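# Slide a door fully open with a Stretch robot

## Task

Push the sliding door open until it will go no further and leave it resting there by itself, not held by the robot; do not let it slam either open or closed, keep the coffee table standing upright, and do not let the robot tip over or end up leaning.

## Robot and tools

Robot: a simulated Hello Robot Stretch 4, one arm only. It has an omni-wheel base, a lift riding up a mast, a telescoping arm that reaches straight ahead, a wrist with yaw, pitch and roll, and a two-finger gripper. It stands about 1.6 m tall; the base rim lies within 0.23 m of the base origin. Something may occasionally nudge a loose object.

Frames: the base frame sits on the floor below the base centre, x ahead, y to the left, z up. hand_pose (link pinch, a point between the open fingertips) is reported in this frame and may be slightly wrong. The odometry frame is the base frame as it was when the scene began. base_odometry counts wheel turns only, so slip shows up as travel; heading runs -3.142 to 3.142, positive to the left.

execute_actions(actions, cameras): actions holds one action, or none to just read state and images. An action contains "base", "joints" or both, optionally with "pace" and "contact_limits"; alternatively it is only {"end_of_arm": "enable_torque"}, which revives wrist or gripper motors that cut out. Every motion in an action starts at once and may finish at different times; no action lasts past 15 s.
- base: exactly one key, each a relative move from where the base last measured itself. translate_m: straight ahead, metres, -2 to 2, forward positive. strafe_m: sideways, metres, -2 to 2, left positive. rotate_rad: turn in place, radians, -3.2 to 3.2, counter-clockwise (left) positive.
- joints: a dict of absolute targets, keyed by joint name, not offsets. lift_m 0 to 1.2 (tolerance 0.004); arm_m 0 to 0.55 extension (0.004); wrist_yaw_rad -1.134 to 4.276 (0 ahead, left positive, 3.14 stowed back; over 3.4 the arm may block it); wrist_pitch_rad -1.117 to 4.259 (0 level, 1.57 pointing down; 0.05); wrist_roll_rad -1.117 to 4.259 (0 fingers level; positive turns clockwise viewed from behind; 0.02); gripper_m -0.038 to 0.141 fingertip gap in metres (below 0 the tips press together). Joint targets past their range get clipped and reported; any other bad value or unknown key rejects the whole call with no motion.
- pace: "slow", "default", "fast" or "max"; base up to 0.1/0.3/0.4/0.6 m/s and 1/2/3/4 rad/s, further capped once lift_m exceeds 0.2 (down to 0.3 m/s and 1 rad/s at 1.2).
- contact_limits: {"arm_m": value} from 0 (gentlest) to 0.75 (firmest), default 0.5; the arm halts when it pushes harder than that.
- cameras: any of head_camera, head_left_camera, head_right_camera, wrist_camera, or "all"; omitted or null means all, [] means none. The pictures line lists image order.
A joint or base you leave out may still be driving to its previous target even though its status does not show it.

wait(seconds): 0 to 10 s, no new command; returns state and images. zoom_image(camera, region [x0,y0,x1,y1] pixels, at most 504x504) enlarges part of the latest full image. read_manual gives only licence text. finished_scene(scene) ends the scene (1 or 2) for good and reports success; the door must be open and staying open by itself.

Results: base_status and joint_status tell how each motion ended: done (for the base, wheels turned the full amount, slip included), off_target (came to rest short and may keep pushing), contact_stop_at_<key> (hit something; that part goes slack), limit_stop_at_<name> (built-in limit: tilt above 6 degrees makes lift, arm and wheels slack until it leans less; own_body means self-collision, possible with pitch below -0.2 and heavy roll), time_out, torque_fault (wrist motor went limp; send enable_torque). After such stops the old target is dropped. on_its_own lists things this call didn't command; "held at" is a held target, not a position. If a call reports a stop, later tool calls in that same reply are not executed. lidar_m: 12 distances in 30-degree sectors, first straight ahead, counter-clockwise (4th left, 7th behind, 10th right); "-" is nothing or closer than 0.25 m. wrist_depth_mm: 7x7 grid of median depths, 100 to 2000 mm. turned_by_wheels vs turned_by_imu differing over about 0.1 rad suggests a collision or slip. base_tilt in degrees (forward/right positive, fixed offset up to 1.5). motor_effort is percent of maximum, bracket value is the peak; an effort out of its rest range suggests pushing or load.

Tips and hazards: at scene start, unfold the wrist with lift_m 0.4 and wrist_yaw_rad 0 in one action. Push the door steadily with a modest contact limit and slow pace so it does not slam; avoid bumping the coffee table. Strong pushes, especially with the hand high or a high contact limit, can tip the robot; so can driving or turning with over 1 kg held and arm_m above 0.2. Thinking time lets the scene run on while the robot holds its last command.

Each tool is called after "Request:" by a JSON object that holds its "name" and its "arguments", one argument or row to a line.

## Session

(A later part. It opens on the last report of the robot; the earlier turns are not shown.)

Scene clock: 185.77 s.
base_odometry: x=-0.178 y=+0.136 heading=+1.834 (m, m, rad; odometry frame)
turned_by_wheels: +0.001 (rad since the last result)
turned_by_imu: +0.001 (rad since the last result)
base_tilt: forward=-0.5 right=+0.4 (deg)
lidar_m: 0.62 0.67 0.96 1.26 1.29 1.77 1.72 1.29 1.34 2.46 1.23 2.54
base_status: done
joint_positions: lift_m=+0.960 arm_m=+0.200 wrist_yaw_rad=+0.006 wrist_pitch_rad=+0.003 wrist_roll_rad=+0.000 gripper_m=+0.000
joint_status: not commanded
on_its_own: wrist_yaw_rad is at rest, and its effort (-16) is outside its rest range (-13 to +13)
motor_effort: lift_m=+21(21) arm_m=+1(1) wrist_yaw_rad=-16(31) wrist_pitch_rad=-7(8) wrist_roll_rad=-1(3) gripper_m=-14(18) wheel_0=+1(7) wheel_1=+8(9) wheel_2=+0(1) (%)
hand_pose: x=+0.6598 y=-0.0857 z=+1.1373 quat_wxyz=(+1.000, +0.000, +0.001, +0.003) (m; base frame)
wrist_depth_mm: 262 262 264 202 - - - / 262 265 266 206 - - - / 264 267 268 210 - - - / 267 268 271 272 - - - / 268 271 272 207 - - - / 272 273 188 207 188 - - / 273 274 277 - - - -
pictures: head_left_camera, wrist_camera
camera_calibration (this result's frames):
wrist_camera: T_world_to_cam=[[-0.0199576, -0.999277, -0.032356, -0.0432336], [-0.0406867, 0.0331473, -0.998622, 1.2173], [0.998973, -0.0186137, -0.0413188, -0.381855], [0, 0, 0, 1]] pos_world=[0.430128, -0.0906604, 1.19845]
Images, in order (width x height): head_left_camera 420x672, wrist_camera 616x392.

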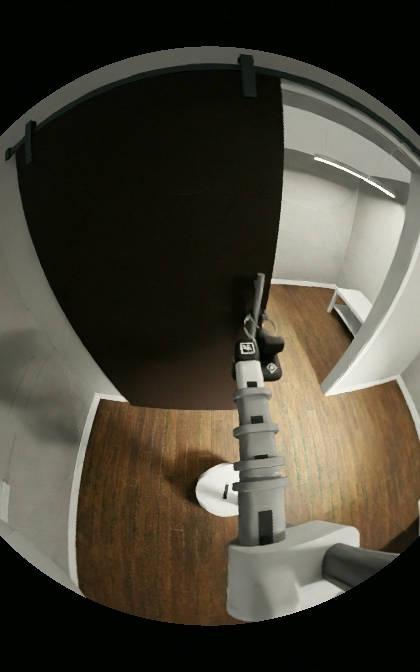

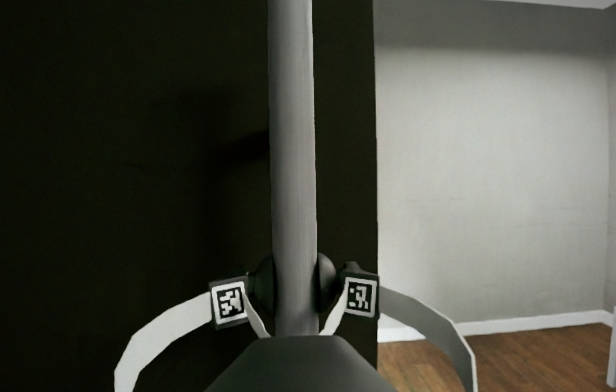

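Request:
{"name": "execute_actions", "arguments": {
  "actions": [
    {"base": {"strafe_m": 0.03}, "pace": "slow"}
  ],
  "cameras": []
}}

Request:
{"name": "execute_actions", "arguments": {
  "actions": [
    {"base": {"strafe_m": 0.03}, "pace": "slow"}
  ],
  "cameras": ["head_left_camera", "wrist_camera"]
}}

Scene clock: 193.47 s.
base_odometry: x=-0.207 y=+0.128 heading=+1.835 (m, m, rad; odometry frame)
turned_by_wheels: +0.001 (rad since the last result)
turned_by_imu: +0.000 (rad since the last result)
base_tilt: forward=-0.4 right=+0.5 (deg)
lidar_m: 0.61 0.68 0.97 1.22 1.25 1.78 1.71 1.27 1.35 2.48 1.27 2.59
base_status: done
joint_positions: lift_m=+0.960 arm_m=+0.200 wrist_yaw_rad=+0.005 wrist_pitch_rad=+0.003 wrist_roll_rad=+0.000 gripper_m=+0.000
joint_status: not commanded
on_its_own: wrist_yaw_rad is at rest, and its effort (-15) is outside its rest range (-13 to +13)
motor_effort: lift_m=+21(21) arm_m=+1(0) wrist_yaw_rad=-15(26) wrist_pitch_rad=-9(9) wrist_roll_rad=-1(1) gripper_m=-14(16) wheel_0=+1(9) wheel_1=+7(9) wheel_2=+1(5) (%)
hand_pose: x=+0.6597 y=-0.0859 z=+1.1373 quat_wxyz=(+1.000, +0.000, +0.001, +0.003) (m; base frame)
wrist_depth_mm: 260 260 263 203 - - - / 263 264 265 205 - - - / 264 265 267 208 - - - / 266 267 271 272 - - - / 267 270 272 206 - - - / 270 272 188 207 188 - - / 273 273 276 - - - -
pictures: none
No camera images: the call's "cameras" was empty. Leave "cameras" out to get every camera's image.

Scene clock: 194.87 s.
base_odometry: x=-0.236 y=+0.121 heading=+1.835 (m, m, rad; odometry frame)
turned_by_wheels: +0.001 (rad since the last result)
turned_by_imu: +0.000 (rad since the last result)
base_tilt: forward=-0.5 right=+0.5 (deg)
lidar_m: 0.63 0.70 0.98 1.19 1.24 1.67 1.74 1.31 1.35 2.50 1.33 2.63
base_status: done
joint_positions: lift_m=+0.960 arm_m=+0.200 wrist_yaw_rad=+0.005 wrist_pitch_rad=+0.003 wrist_roll_rad=+0.000 gripper_m=+0.000
joint_status: not commanded
on_its_own: wrist_yaw_rad is at rest, and its effort (-14) is outside its rest range (-13 to +13)
motor_effort: lift_m=+21(21) arm_m=+0(1) wrist_yaw_rad=-14(27) wrist_pitch_rad=-8(7) wrist_roll_rad=-1(2) gripper_m=-12(15) wheel_0=+1(14) wheel_1=+7(10) wheel_2=+1(3) (%)
hand_pose: x=+0.6597 y=-0.0860 z=+1.1373 quat_wxyz=(+1.000, +0.000, +0.001, +0.002) (m; base frame)
wrist_depth_mm: 260 262 264 204 312 - - / 262 264 266 206 315 - - / 264 266 267 211 317 - - / 267 267 271 272 320 - - / 268 270 271 208 320 - - / 270 271 189 207 187 - - / 272 273 276 - 327 - -
pictures: head_left_camera, wrist_camera
camera_calibration (this result's frames):
wrist_camera: T_world_to_cam=[[-0.0209393, -0.999257, -0.0323548, -0.0428709], [-0.0406961, 0.033187, -0.99862, 1.2173], [0.998952, -0.0195937, -0.0413607, -0.381801], [0, 0, 0, 1]] pos_world=[0.430042, -0.0907186, 1.19844]
Images, in order (width x height): head_left_camera 420x672, wrist_camera 616x392.

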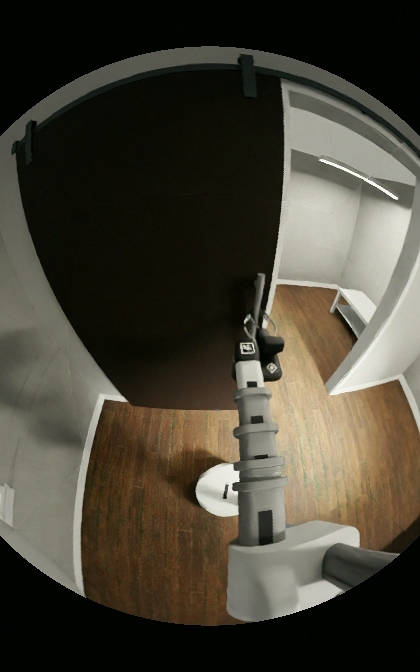

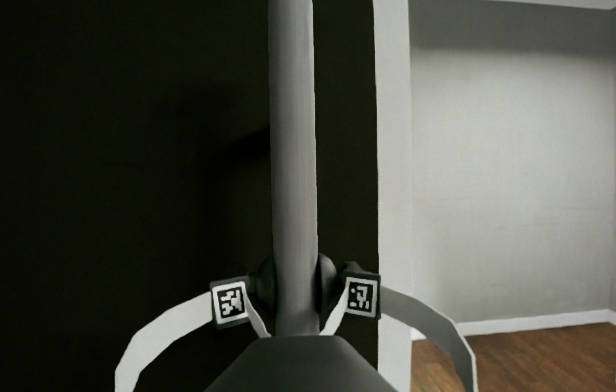

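Request:
{"name": "execute_actions", "arguments": {
  "actions": [
    {"base": {"strafe_m": 0.02}, "pace": "slow"}
  ],
  "cameras": ["wrist_camera"]
}}

Scene clock: 207.13 s.
base_odometry: x=-0.255 y=+0.115 heading=+1.836 (m, m, rad; odometry frame)
turned_by_wheels: +0.000 (rad since the last result)
turned_by_imu: +0.000 (rad since the last result)
base_tilt: forward=-0.5 right=+0.4 (deg)
lidar_m: 0.61 0.68 0.98 1.18 1.19 1.70 1.74 1.32 1.39 2.53 1.36 0.76
base_status: done
joint_positions: lift_m=+0.960 arm_m=+0.200 wrist_yaw_rad=+0.004 wrist_pitch_rad=+0.003 wrist_roll_rad=+0.000 gripper_m=+0.000
joint_status: not commanded
motor_effort: lift_m=+21(21) arm_m=+1(1) wrist_yaw_rad=-12(23) wrist_pitch_rad=-8(7) wrist_roll_rad=-1(1) gripper_m=-14(17) wheel_0=-3(16) wheel_1=+5(9) wheel_2=+0(3) (%)
hand_pose: x=+0.6596 y=-0.0862 z=+1.1373 quat_wxyz=(+1.000, +0.000, +0.001, +0.002) (m; base frame)
wrist_depth_mm: 260 262 263 204 310 - - / 262 263 266 206 312 - - / 265 266 267 211 317 - - / 266 267 270 272 319 - - / 268 268 271 208 322 - - / 271 272 189 206 187 - - / 272 273 276 - 325 - -
pictures: wrist_camera
camera_calibration (this result's frames):
wrist_camera: T_world_to_cam=[[-0.021757, -0.99924, -0.0323551, -0.0425674], [-0.0406583, 0.0332204, -0.998621, 1.21729], [0.998936, -0.0204115, -0.0413501, -0.381807], [0, 0, 0, 1]] pos_world=[0.429967, -0.0907671, 1.19845]
Images, in order (width x height): wrist_camera 616x392.

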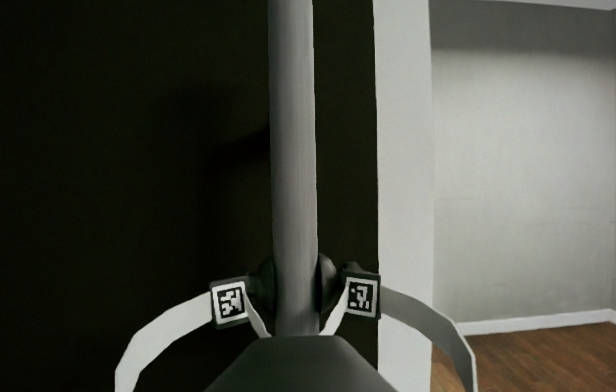

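The door is still moving freely, so I'll take another small step.

Request:
{"name": "execute_actions", "arguments": {
  "actions": [
    {"base": {"strafe_m": 0.02}, "pace": "slow"}
  ],
  "cameras": ["wrist_camera", "head_left_camera"]
}}

Scene clock: 210.97 s.
base_odometry: x=-0.274 y=+0.110 heading=+1.836 (m, m, rad; odometry frame)
turned_by_wheels: +0.000 (rad since the last result)
turned_by_imu: +0.000 (rad since the last result)
base_tilt: forward=-0.5 right=+0.5 (deg)
lidar_m: 0.64 0.69 1.00 1.16 1.20 1.64 1.74 1.35 1.37 2.55 1.35 0.77
base_status: done
joint_positions: lift_m=+0.960 arm_m=+0.200 wrist_yaw_rad=+0.003 wrist_pitch_rad=+0.003 wrist_roll_rad=+0.000 gripper_m=+0.000
joint_status: not commanded
motor_effort: lift_m=+21(21) arm_m=+1(1) wrist_yaw_rad=-10(20) wrist_pitch_rad=-9(6) wrist_roll_rad=-1(1) gripper_m=-15(14) wheel_0=-4(19) wheel_1=+3(9) wheel_2=+0(1) (%)
hand_pose: x=+0.6595 y=-0.0865 z=+1.1373 quat_wxyz=(+1.000, +0.000, +0.001, +0.002) (m; base frame)
wrist_depth_mm: 260 262 263 205 312 - - / 260 263 266 208 315 - - / 264 266 267 270 319 - - / 266 267 268 272 320 - - / 267 268 272 208 322 - - / 270 272 189 208 186 - - / 271 272 276 - 327 - -
pictures: head_left_camera, wrist_camera
camera_calibration (this result's frames):
wrist_camera: T_world_to_cam=[[-0.0226475, -0.99922, -0.0323552, -0.0422371], [-0.0406287, 0.0332567, -0.998621, 1.21728], [0.998918, -0.0213017, -0.0413502, -0.3818], [0, 0, 0, 1]] pos_world=[0.429887, -0.0908198, 1.19845]
Images, in order (width x height): head_left_camera 420x672, wrist_camera 616x392.

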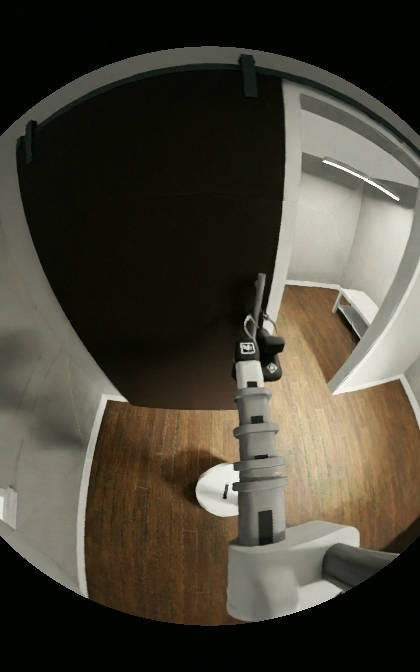

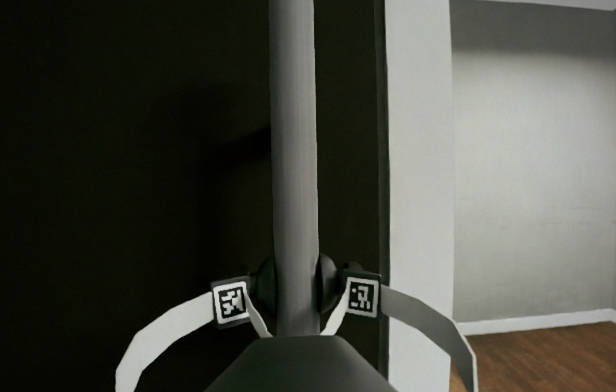

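Request:
{"name": "zoom_image", "arguments": {
  "camera": "head_left_camera",
  "region": [0, 100, 80, 200]
}}

Request:
{"name": "execute_actions", "arguments": {
  "actions": [
    {"base": {"strafe_m": 0.02}, "pace": "slow"}
  ],
  "cameras": ["wrist_camera", "head_left_camera"]
}}

Region (0, 100, 80, 200) of head_left_camera's 420x672 image, scaled by 5.040, with more detail than that image has; it fills the left 403 columns of this view, and the rest is white.

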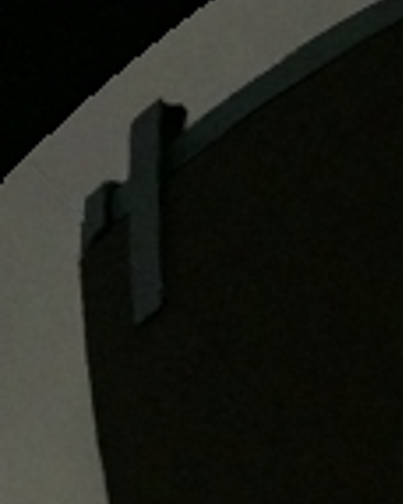

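Scene clock: 215.20 s.
base_odometry: x=-0.293 y=+0.105 heading=+1.836 (m, m, rad; odometry frame)
turned_by_wheels: +0.000 (rad since the last result)
turned_by_imu: +0.000 (rad since the last result)
base_tilt: forward=-0.4 right=+0.4 (deg)
lidar_m: 0.63 0.71 0.96 1.13 1.17 1.63 1.74 1.40 1.39 2.55 1.38 0.73
base_status: done
joint_positions: lift_m=+0.960 arm_m=+0.200 wrist_yaw_rad=+0.004 wrist_pitch_rad=+0.003 wrist_roll_rad=+0.000 gripper_m=+0.000
joint_status: not commanded
motor_effort: lift_m=+21(21) arm_m=+1(1) wrist_yaw_rad=-11(21) wrist_pitch_rad=-8(8) wrist_roll_rad=-1(2) gripper_m=-13(15) wheel_0=-3(16) wheel_1=+5(9) wheel_2=+0(4) (%)
hand_pose: x=+0.6596 y=-0.0864 z=+1.1373 quat_wxyz=(+1.000, +0.000, +0.001, +0.002) (m; base frame)
wrist_depth_mm: 259 262 263 204 312 - - / 260 264 266 207 315 - - / 263 265 268 270 319 - - / 266 267 270 271 320 - - / 268 270 272 208 322 - - / 271 272 189 207 185 - - / 272 271 274 - 329 - -
pictures: head_left_camera, wrist_camera
camera_calibration (this result's frames):
wrist_camera: T_world_to_cam=[[-0.022321, -0.999227, -0.0323552, -0.0423582], [-0.0406444, 0.0332434, -0.998621, 1.21728], [0.998924, -0.0209752, -0.041355, -0.381797], [0, 0, 0, 1]] pos_world=[0.429917, -0.0908005, 1.19845]
Images, in order (width x height): head_left_camera 420x672, wrist_camera 616x392.

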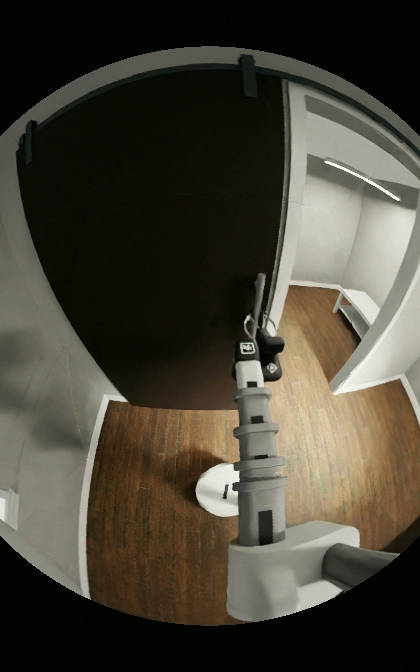

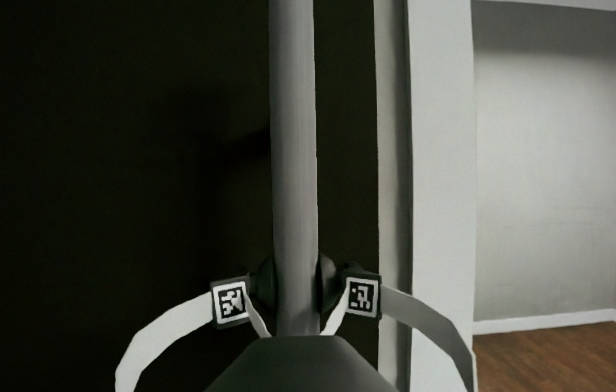

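The hanger is now almost at the stop on the rail. One more small step.

Request:
{"name": "execute_actions", "arguments": {
  "actions": [
    {"base": {"strafe_m": 0.015}, "pace": "slow"}
  ],
  "cameras": ["wrist_camera", "head_left_camera"]
}}

Scene clock: 218.60 s.
base_odometry: x=-0.307 y=+0.101 heading=+1.836 (m, m, rad; odometry frame)
turned_by_wheels: +0.000 (rad since the last result)
turned_by_imu: +0.000 (rad since the last result)
base_tilt: forward=-0.4 right=+0.5 (deg)
lidar_m: 0.61 0.68 0.98 1.11 1.15 1.58 1.74 1.39 1.40 2.57 1.40 0.76
base_status: done
joint_positions: lift_m=+0.960 arm_m=+0.200 wrist_yaw_rad=+0.000 wrist_pitch_rad=+0.003 wrist_roll_rad=+0.000 gripper_m=+0.000
joint_status: not commanded
motor_effort: lift_m=+21(21) arm_m=+0(1) wrist_yaw_rad=-1(17) wrist_pitch_rad=-8(6) wrist_roll_rad=-1(2) gripper_m=-14(15) wheel_0=-6(13) wheel_1=+5(9) wheel_2=+0(4) (%)
hand_pose: x=+0.6593 y=-0.0873 z=+1.1373 quat_wxyz=(+1.000, +0.000, +0.001, +0.000) (m; base frame)
wrist_depth_mm: 258 260 265 265 315 - - / 260 263 266 266 324 319 - / 263 265 267 268 329 320 - / 265 267 270 272 332 324 - / 268 270 272 207 334 327 - / 270 272 189 207 187 330 - / 272 273 277 - 336 - -
pictures: head_left_camera, wrist_camera
camera_calibration (this result's frames):
wrist_camera: T_world_to_cam=[[-0.0255541, -0.99915, -0.0323554, -0.0411592], [-0.0405364, 0.033375, -0.998621, 1.21724], [0.998851, -0.0242073, -0.0413548, -0.38177], [0, 0, 0, 1]] pos_world=[0.429623, -0.0909914, 1.19845]
Images, in order (width x height): head_left_camera 420x672, wrist_camera 616x392.

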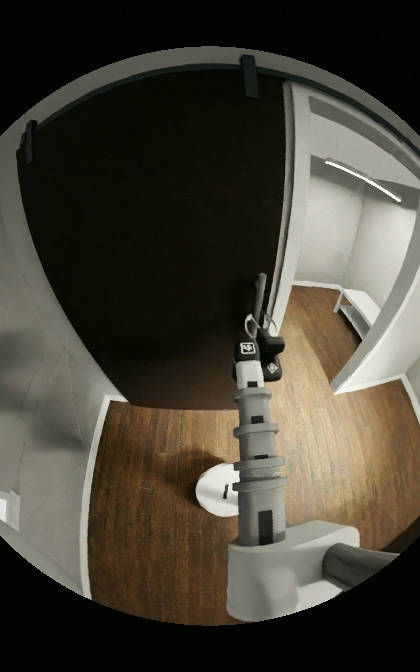

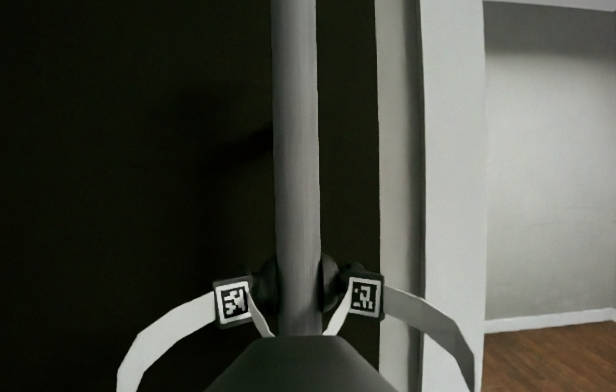

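Wrist yaw effort went from -11 to -1, which could mean the door has reached the stop. A tiny extra step will confirm it.

Request:
{"name": "execute_actions", "arguments": {
  "actions": [
    {"base": {"strafe_m": 0.012}, "pace": "slow"}
  ],
  "cameras": ["wrist_camera", "head_left_camera"]
}}

Scene clock: 224.03 s.
base_odometry: x=-0.319 y=+0.098 heading=+1.835 (m, m, rad; odometry frame)
turned_by_wheels: +0.000 (rad since the last result)
turned_by_imu: +0.000 (rad since the last result)
base_tilt: forward=-0.4 right=+0.5 (deg)
lidar_m: 0.61 0.67 0.97 1.11 1.10 1.53 1.74 1.41 1.40 2.57 1.37 0.74
base_status: done
joint_positions: lift_m=+0.960 arm_m=+0.200 wrist_yaw_rad=+0.001 wrist_pitch_rad=+0.003 wrist_roll_rad=+0.000 gripper_m=+0.000
joint_status: not commanded
motor_effort: lift_m=+21(21) arm_m=+1(1) wrist_yaw_rad=-2(17) wrist_pitch_rad=-8(9) wrist_roll_rad=-3(1) gripper_m=-13(15) wheel_0=-5(11) wheel_1=+3(9) wheel_2=+0(1) (%)
hand_pose: x=+0.6593 y=-0.0872 z=+1.1373 quat_wxyz=(+1.000, +0.000, +0.001, +0.000) (m; base frame)
wrist_depth_mm: 258 260 263 265 325 315 - / 260 263 266 267 327 320 - / 263 265 267 268 330 319 - / 265 267 270 270 332 324 - / 267 270 272 208 336 325 - / 270 272 189 207 187 327 - / 272 272 277 - 342 332 -
pictures: head_left_camera, wrist_camera
camera_calibration (this result's frames):
wrist_camera: T_world_to_cam=[[-0.0252328, -0.999158, -0.0323552, -0.0412786], [-0.0405471, 0.0333617, -0.998621, 1.21725], [0.998859, -0.0238861, -0.0413547, -0.381773], [0, 0, 0, 1]] pos_world=[0.429652, -0.0909724, 1.19845]
Images, in order (width x height): head_left_camera 420x672, wrist_camera 616x392.

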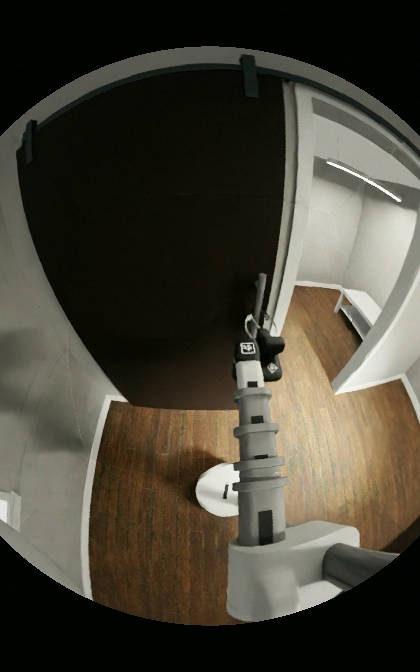

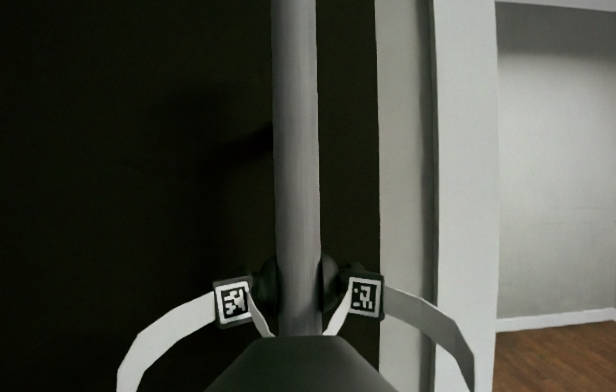

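It moved again, so that wasn't the stop. I'll check the hanger against the stop and keep going.

Request:
{"name": "zoom_image", "arguments": {
  "camera": "head_left_camera",
  "region": [0, 100, 80, 200]
}}

Request:
{"name": "execute_actions", "arguments": {
  "actions": [
    {"base": {"strafe_m": 0.015}, "pace": "slow"}
  ],
  "cameras": ["wrist_camera", "head_left_camera"]
}}

Region (0, 100, 80, 200) of head_left_camera's 420x672 image, scaled by 5.040, with more detail than that image has; it fills the left 403 columns of this view, and the rest is white.

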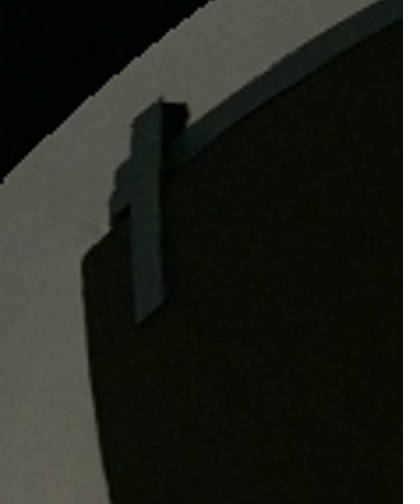

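Scene clock: 229.07 s.
base_odometry: x=-0.333 y=+0.095 heading=+1.834 (m, m, rad; odometry frame)
turned_by_wheels: -0.001 (rad since the last result)
turned_by_imu: -0.001 (rad since the last result)
base_tilt: forward=-0.5 right=+0.6 (deg)
lidar_m: 0.61 0.69 0.97 1.11 1.12 1.54 1.73 1.42 1.38 2.61 1.37 0.75
base_status: done
joint_positions: lift_m=+0.960 arm_m=+0.200 wrist_yaw_rad=-0.010 wrist_pitch_rad=+0.003 wrist_roll_rad=+0.000 gripper_m=+0.000
joint_status: not commanded
on_its_own: wrist_yaw_rad is at rest, and its effort (+27) is outside its rest range (-13 to +13)
motor_effort: lift_m=+21(21) arm_m=+1(1) wrist_yaw_rad=+27(27) wrist_pitch_rad=-7(9) wrist_roll_rad=-1(0) gripper_m=-15(17) wheel_0=-15(9) wheel_1=+1(7) wheel_2=+0(1) (%)
hand_pose: x=+0.6584 y=-0.0902 z=+1.1372 quat_wxyz=(+1.000, +0.000, +0.001, -0.005) (m; base frame)
wrist_depth_mm: 255 259 263 204 327 320 - / 258 262 264 206 330 322 - / 259 263 267 212 334 324 - / 262 266 270 271 334 327 - / 264 266 271 208 340 330 - / 264 270 191 208 186 332 - / 267 271 273 - 343 336 -
pictures: head_left_camera, wrist_camera
camera_calibration (this result's frames):
wrist_camera: T_world_to_cam=[[-0.0354905, -0.998846, -0.0323551, -0.0374754], [-0.0402624, 0.0337783, -0.998618, 1.21714], [0.998559, -0.0341387, -0.0414148, -0.381594], [0, 0, 0, 1]] pos_world=[0.428719, -0.0915722, 1.19844]
Images, in order (width x height): head_left_camera 420x672, wrist_camera 616x392.

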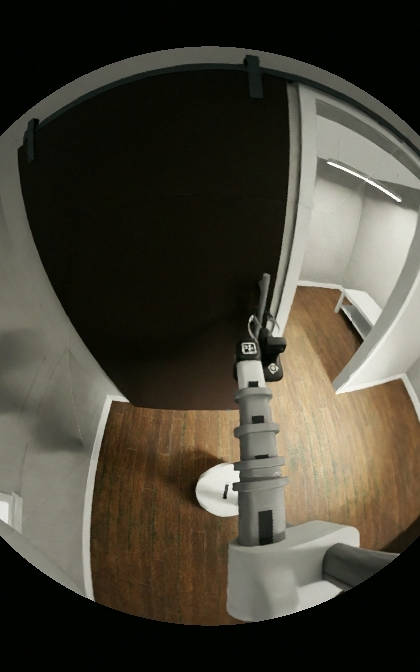

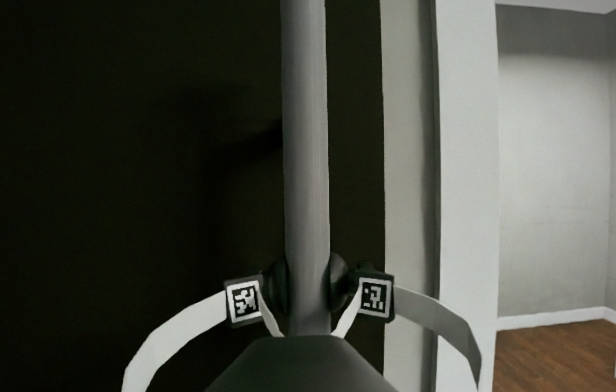

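The door is now against the stop: wrist yaw holds +27 at rest and the fingers are deflected. I'll let go of the handle and retract the arm.

Request:
{"name": "execute_actions", "arguments": {
  "actions": [
    {"joints": {"gripper_m": 0.1}}
  ],
  "cameras": ["wrist_camera"]
}}

Request:
{"name": "execute_actions", "arguments": {
  "actions": [
    {"joints": {"arm_m": 0.02}}
  ]
}}

Scene clock: 235.03 s.
base_odometry: x=-0.333 y=+0.094 heading=+1.835 (m, m, rad; odometry frame)
turned_by_wheels: +0.001 (rad since the last result)
turned_by_imu: +0.001 (rad since the last result)
base_tilt: forward=-0.5 right=+0.5 (deg)
lidar_m: 0.60 0.69 0.98 1.09 1.13 1.56 1.72 1.42 1.36 2.61 1.40 0.74
base_status: not commanded
joint_positions: lift_m=+0.960 arm_m=+0.200 wrist_yaw_rad=+0.000 wrist_pitch_rad=+0.003 wrist_roll_rad=+0.000 gripper_m=+0.100
joint_status: all done
motor_effort: lift_m=+21(21) arm_m=+1(1) wrist_yaw_rad=+1(32) wrist_pitch_rad=-7(7) wrist_roll_rad=-1(0) gripper_m=-2(13) wheel_0=-5(15) wheel_1=+1(1) wheel_2=-1(1) (%)
hand_pose: x=+0.6592 y=-0.0875 z=+1.1373 quat_wxyz=(+1.000, +0.000, +0.001, +0.000) (m; base frame)
wrist_depth_mm: 258 262 265 265 325 315 - / 260 263 265 267 272 317 - / 263 266 267 268 273 322 - / 265 267 271 271 276 324 - / 268 270 272 274 277 325 - / 270 272 203 211 277 329 - / 273 274 276 - 283 332 -
pictures: wrist_camera
camera_calibration (this result's frames):
wrist_camera: T_world_to_cam=[[-0.0263166, -0.99913, -0.0323536, -0.0408786], [-0.0405561, 0.0334052, -0.998619, 1.21725], [0.998831, -0.0249681, -0.0414, -0.381712], [0, 0, 0, 1]] pos_world=[0.429556, -0.0910362, 1.19844]
Images, in order (width x height): wrist_camera 616x392.

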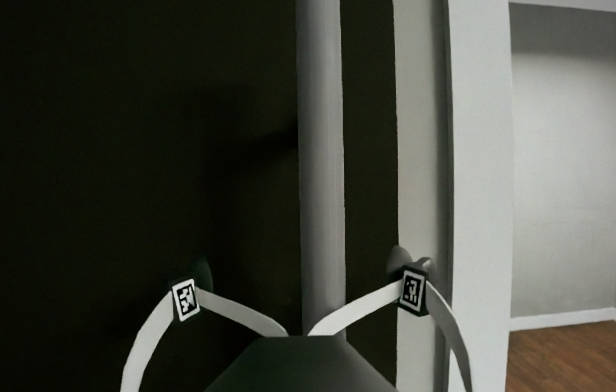

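Scene clock: 236.67 s.
base_odometry: x=-0.333 y=+0.094 heading=+1.835 (m, m, rad; odometry frame)
turned_by_wheels: +0.000 (rad since the last result)
turned_by_imu: +0.000 (rad since the last result)
base_tilt: forward=-0.5 right=+0.5 (deg)
lidar_m: 0.61 0.69 0.96 1.10 1.12 1.56 1.74 1.42 1.40 2.59 1.39 0.74
base_status: not commanded
joint_positions: lift_m=+0.960 arm_m=+0.021 wrist_yaw_rad=+0.000 wrist_pitch_rad=+0.003 wrist_roll_rad=+0.000 gripper_m=+0.100
joint_status: all done
motor_effort: lift_m=+21(21) arm_m=-5(6) wrist_yaw_rad=+0(1) wrist_pitch_rad=-8(9) wrist_roll_rad=+0(1) gripper_m=-2(1) wheel_0=-5(5) wheel_1=+1(1) wheel_2=-1(1) (%)
hand_pose: x=+0.4802 y=-0.0874 z=+1.1373 quat_wxyz=(+1.000, +0.000, +0.001, +0.000) (m; base frame)
wrist_depth_mm: 433 433 436 442 492 - - / 433 433 442 445 496 - - / 433 439 449 445 512 - - / 442 445 449 452 508 - - / 445 449 452 455 504 - - / 452 452 202 455 462 - - / 449 455 455 - 521 - -
pictures: head_camera, head_left_camera, head_right_camera, wrist_camera
camera_calibration (this result's frames):
wrist_camera: T_world_to_cam=[[-0.0259131, -0.999142, -0.032321, -0.0457042], [-0.0403787, 0.0333516, -0.998628, 1.20996], [0.998848, -0.0245724, -0.0412083, -0.203128], [0, 0, 0, 1]] pos_world=[0.250566, -0.0910105, 1.19845]
Images, in order (width x height): head_camera 420x560, head_left_camera 420x672, head_right_camera 420x672, wrist_camera 616x392.

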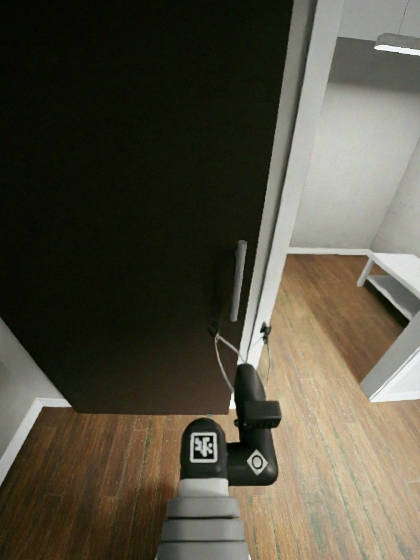

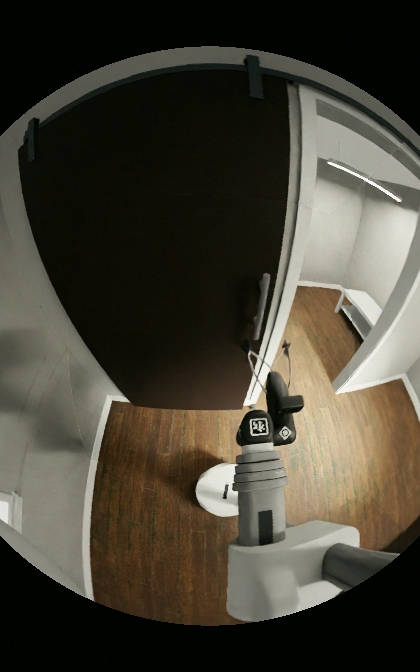

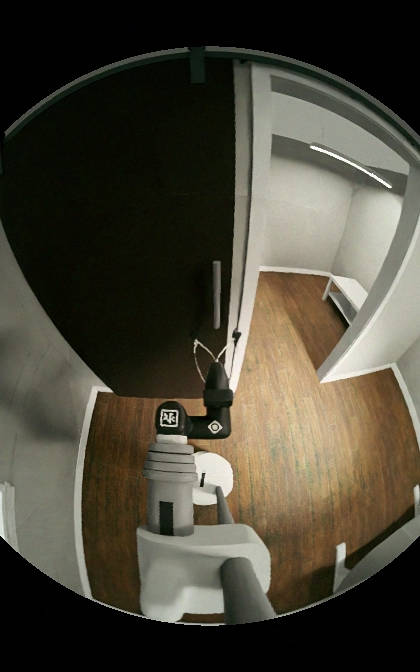

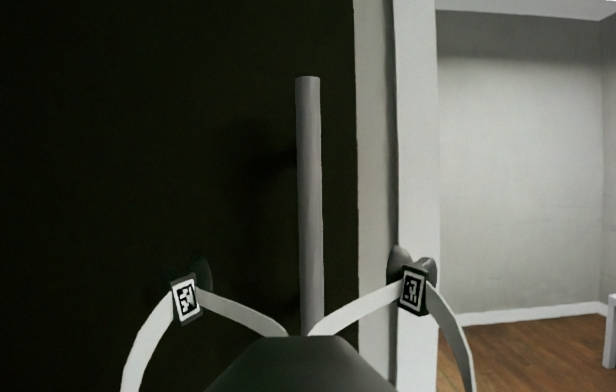

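The door is fully open and stays there without the robot holding it. The coffee table is upright and was never touched.

Request:
{"name": "finished_scene", "arguments": {
  "scene": 1
}}

The scene is finished: the task was done.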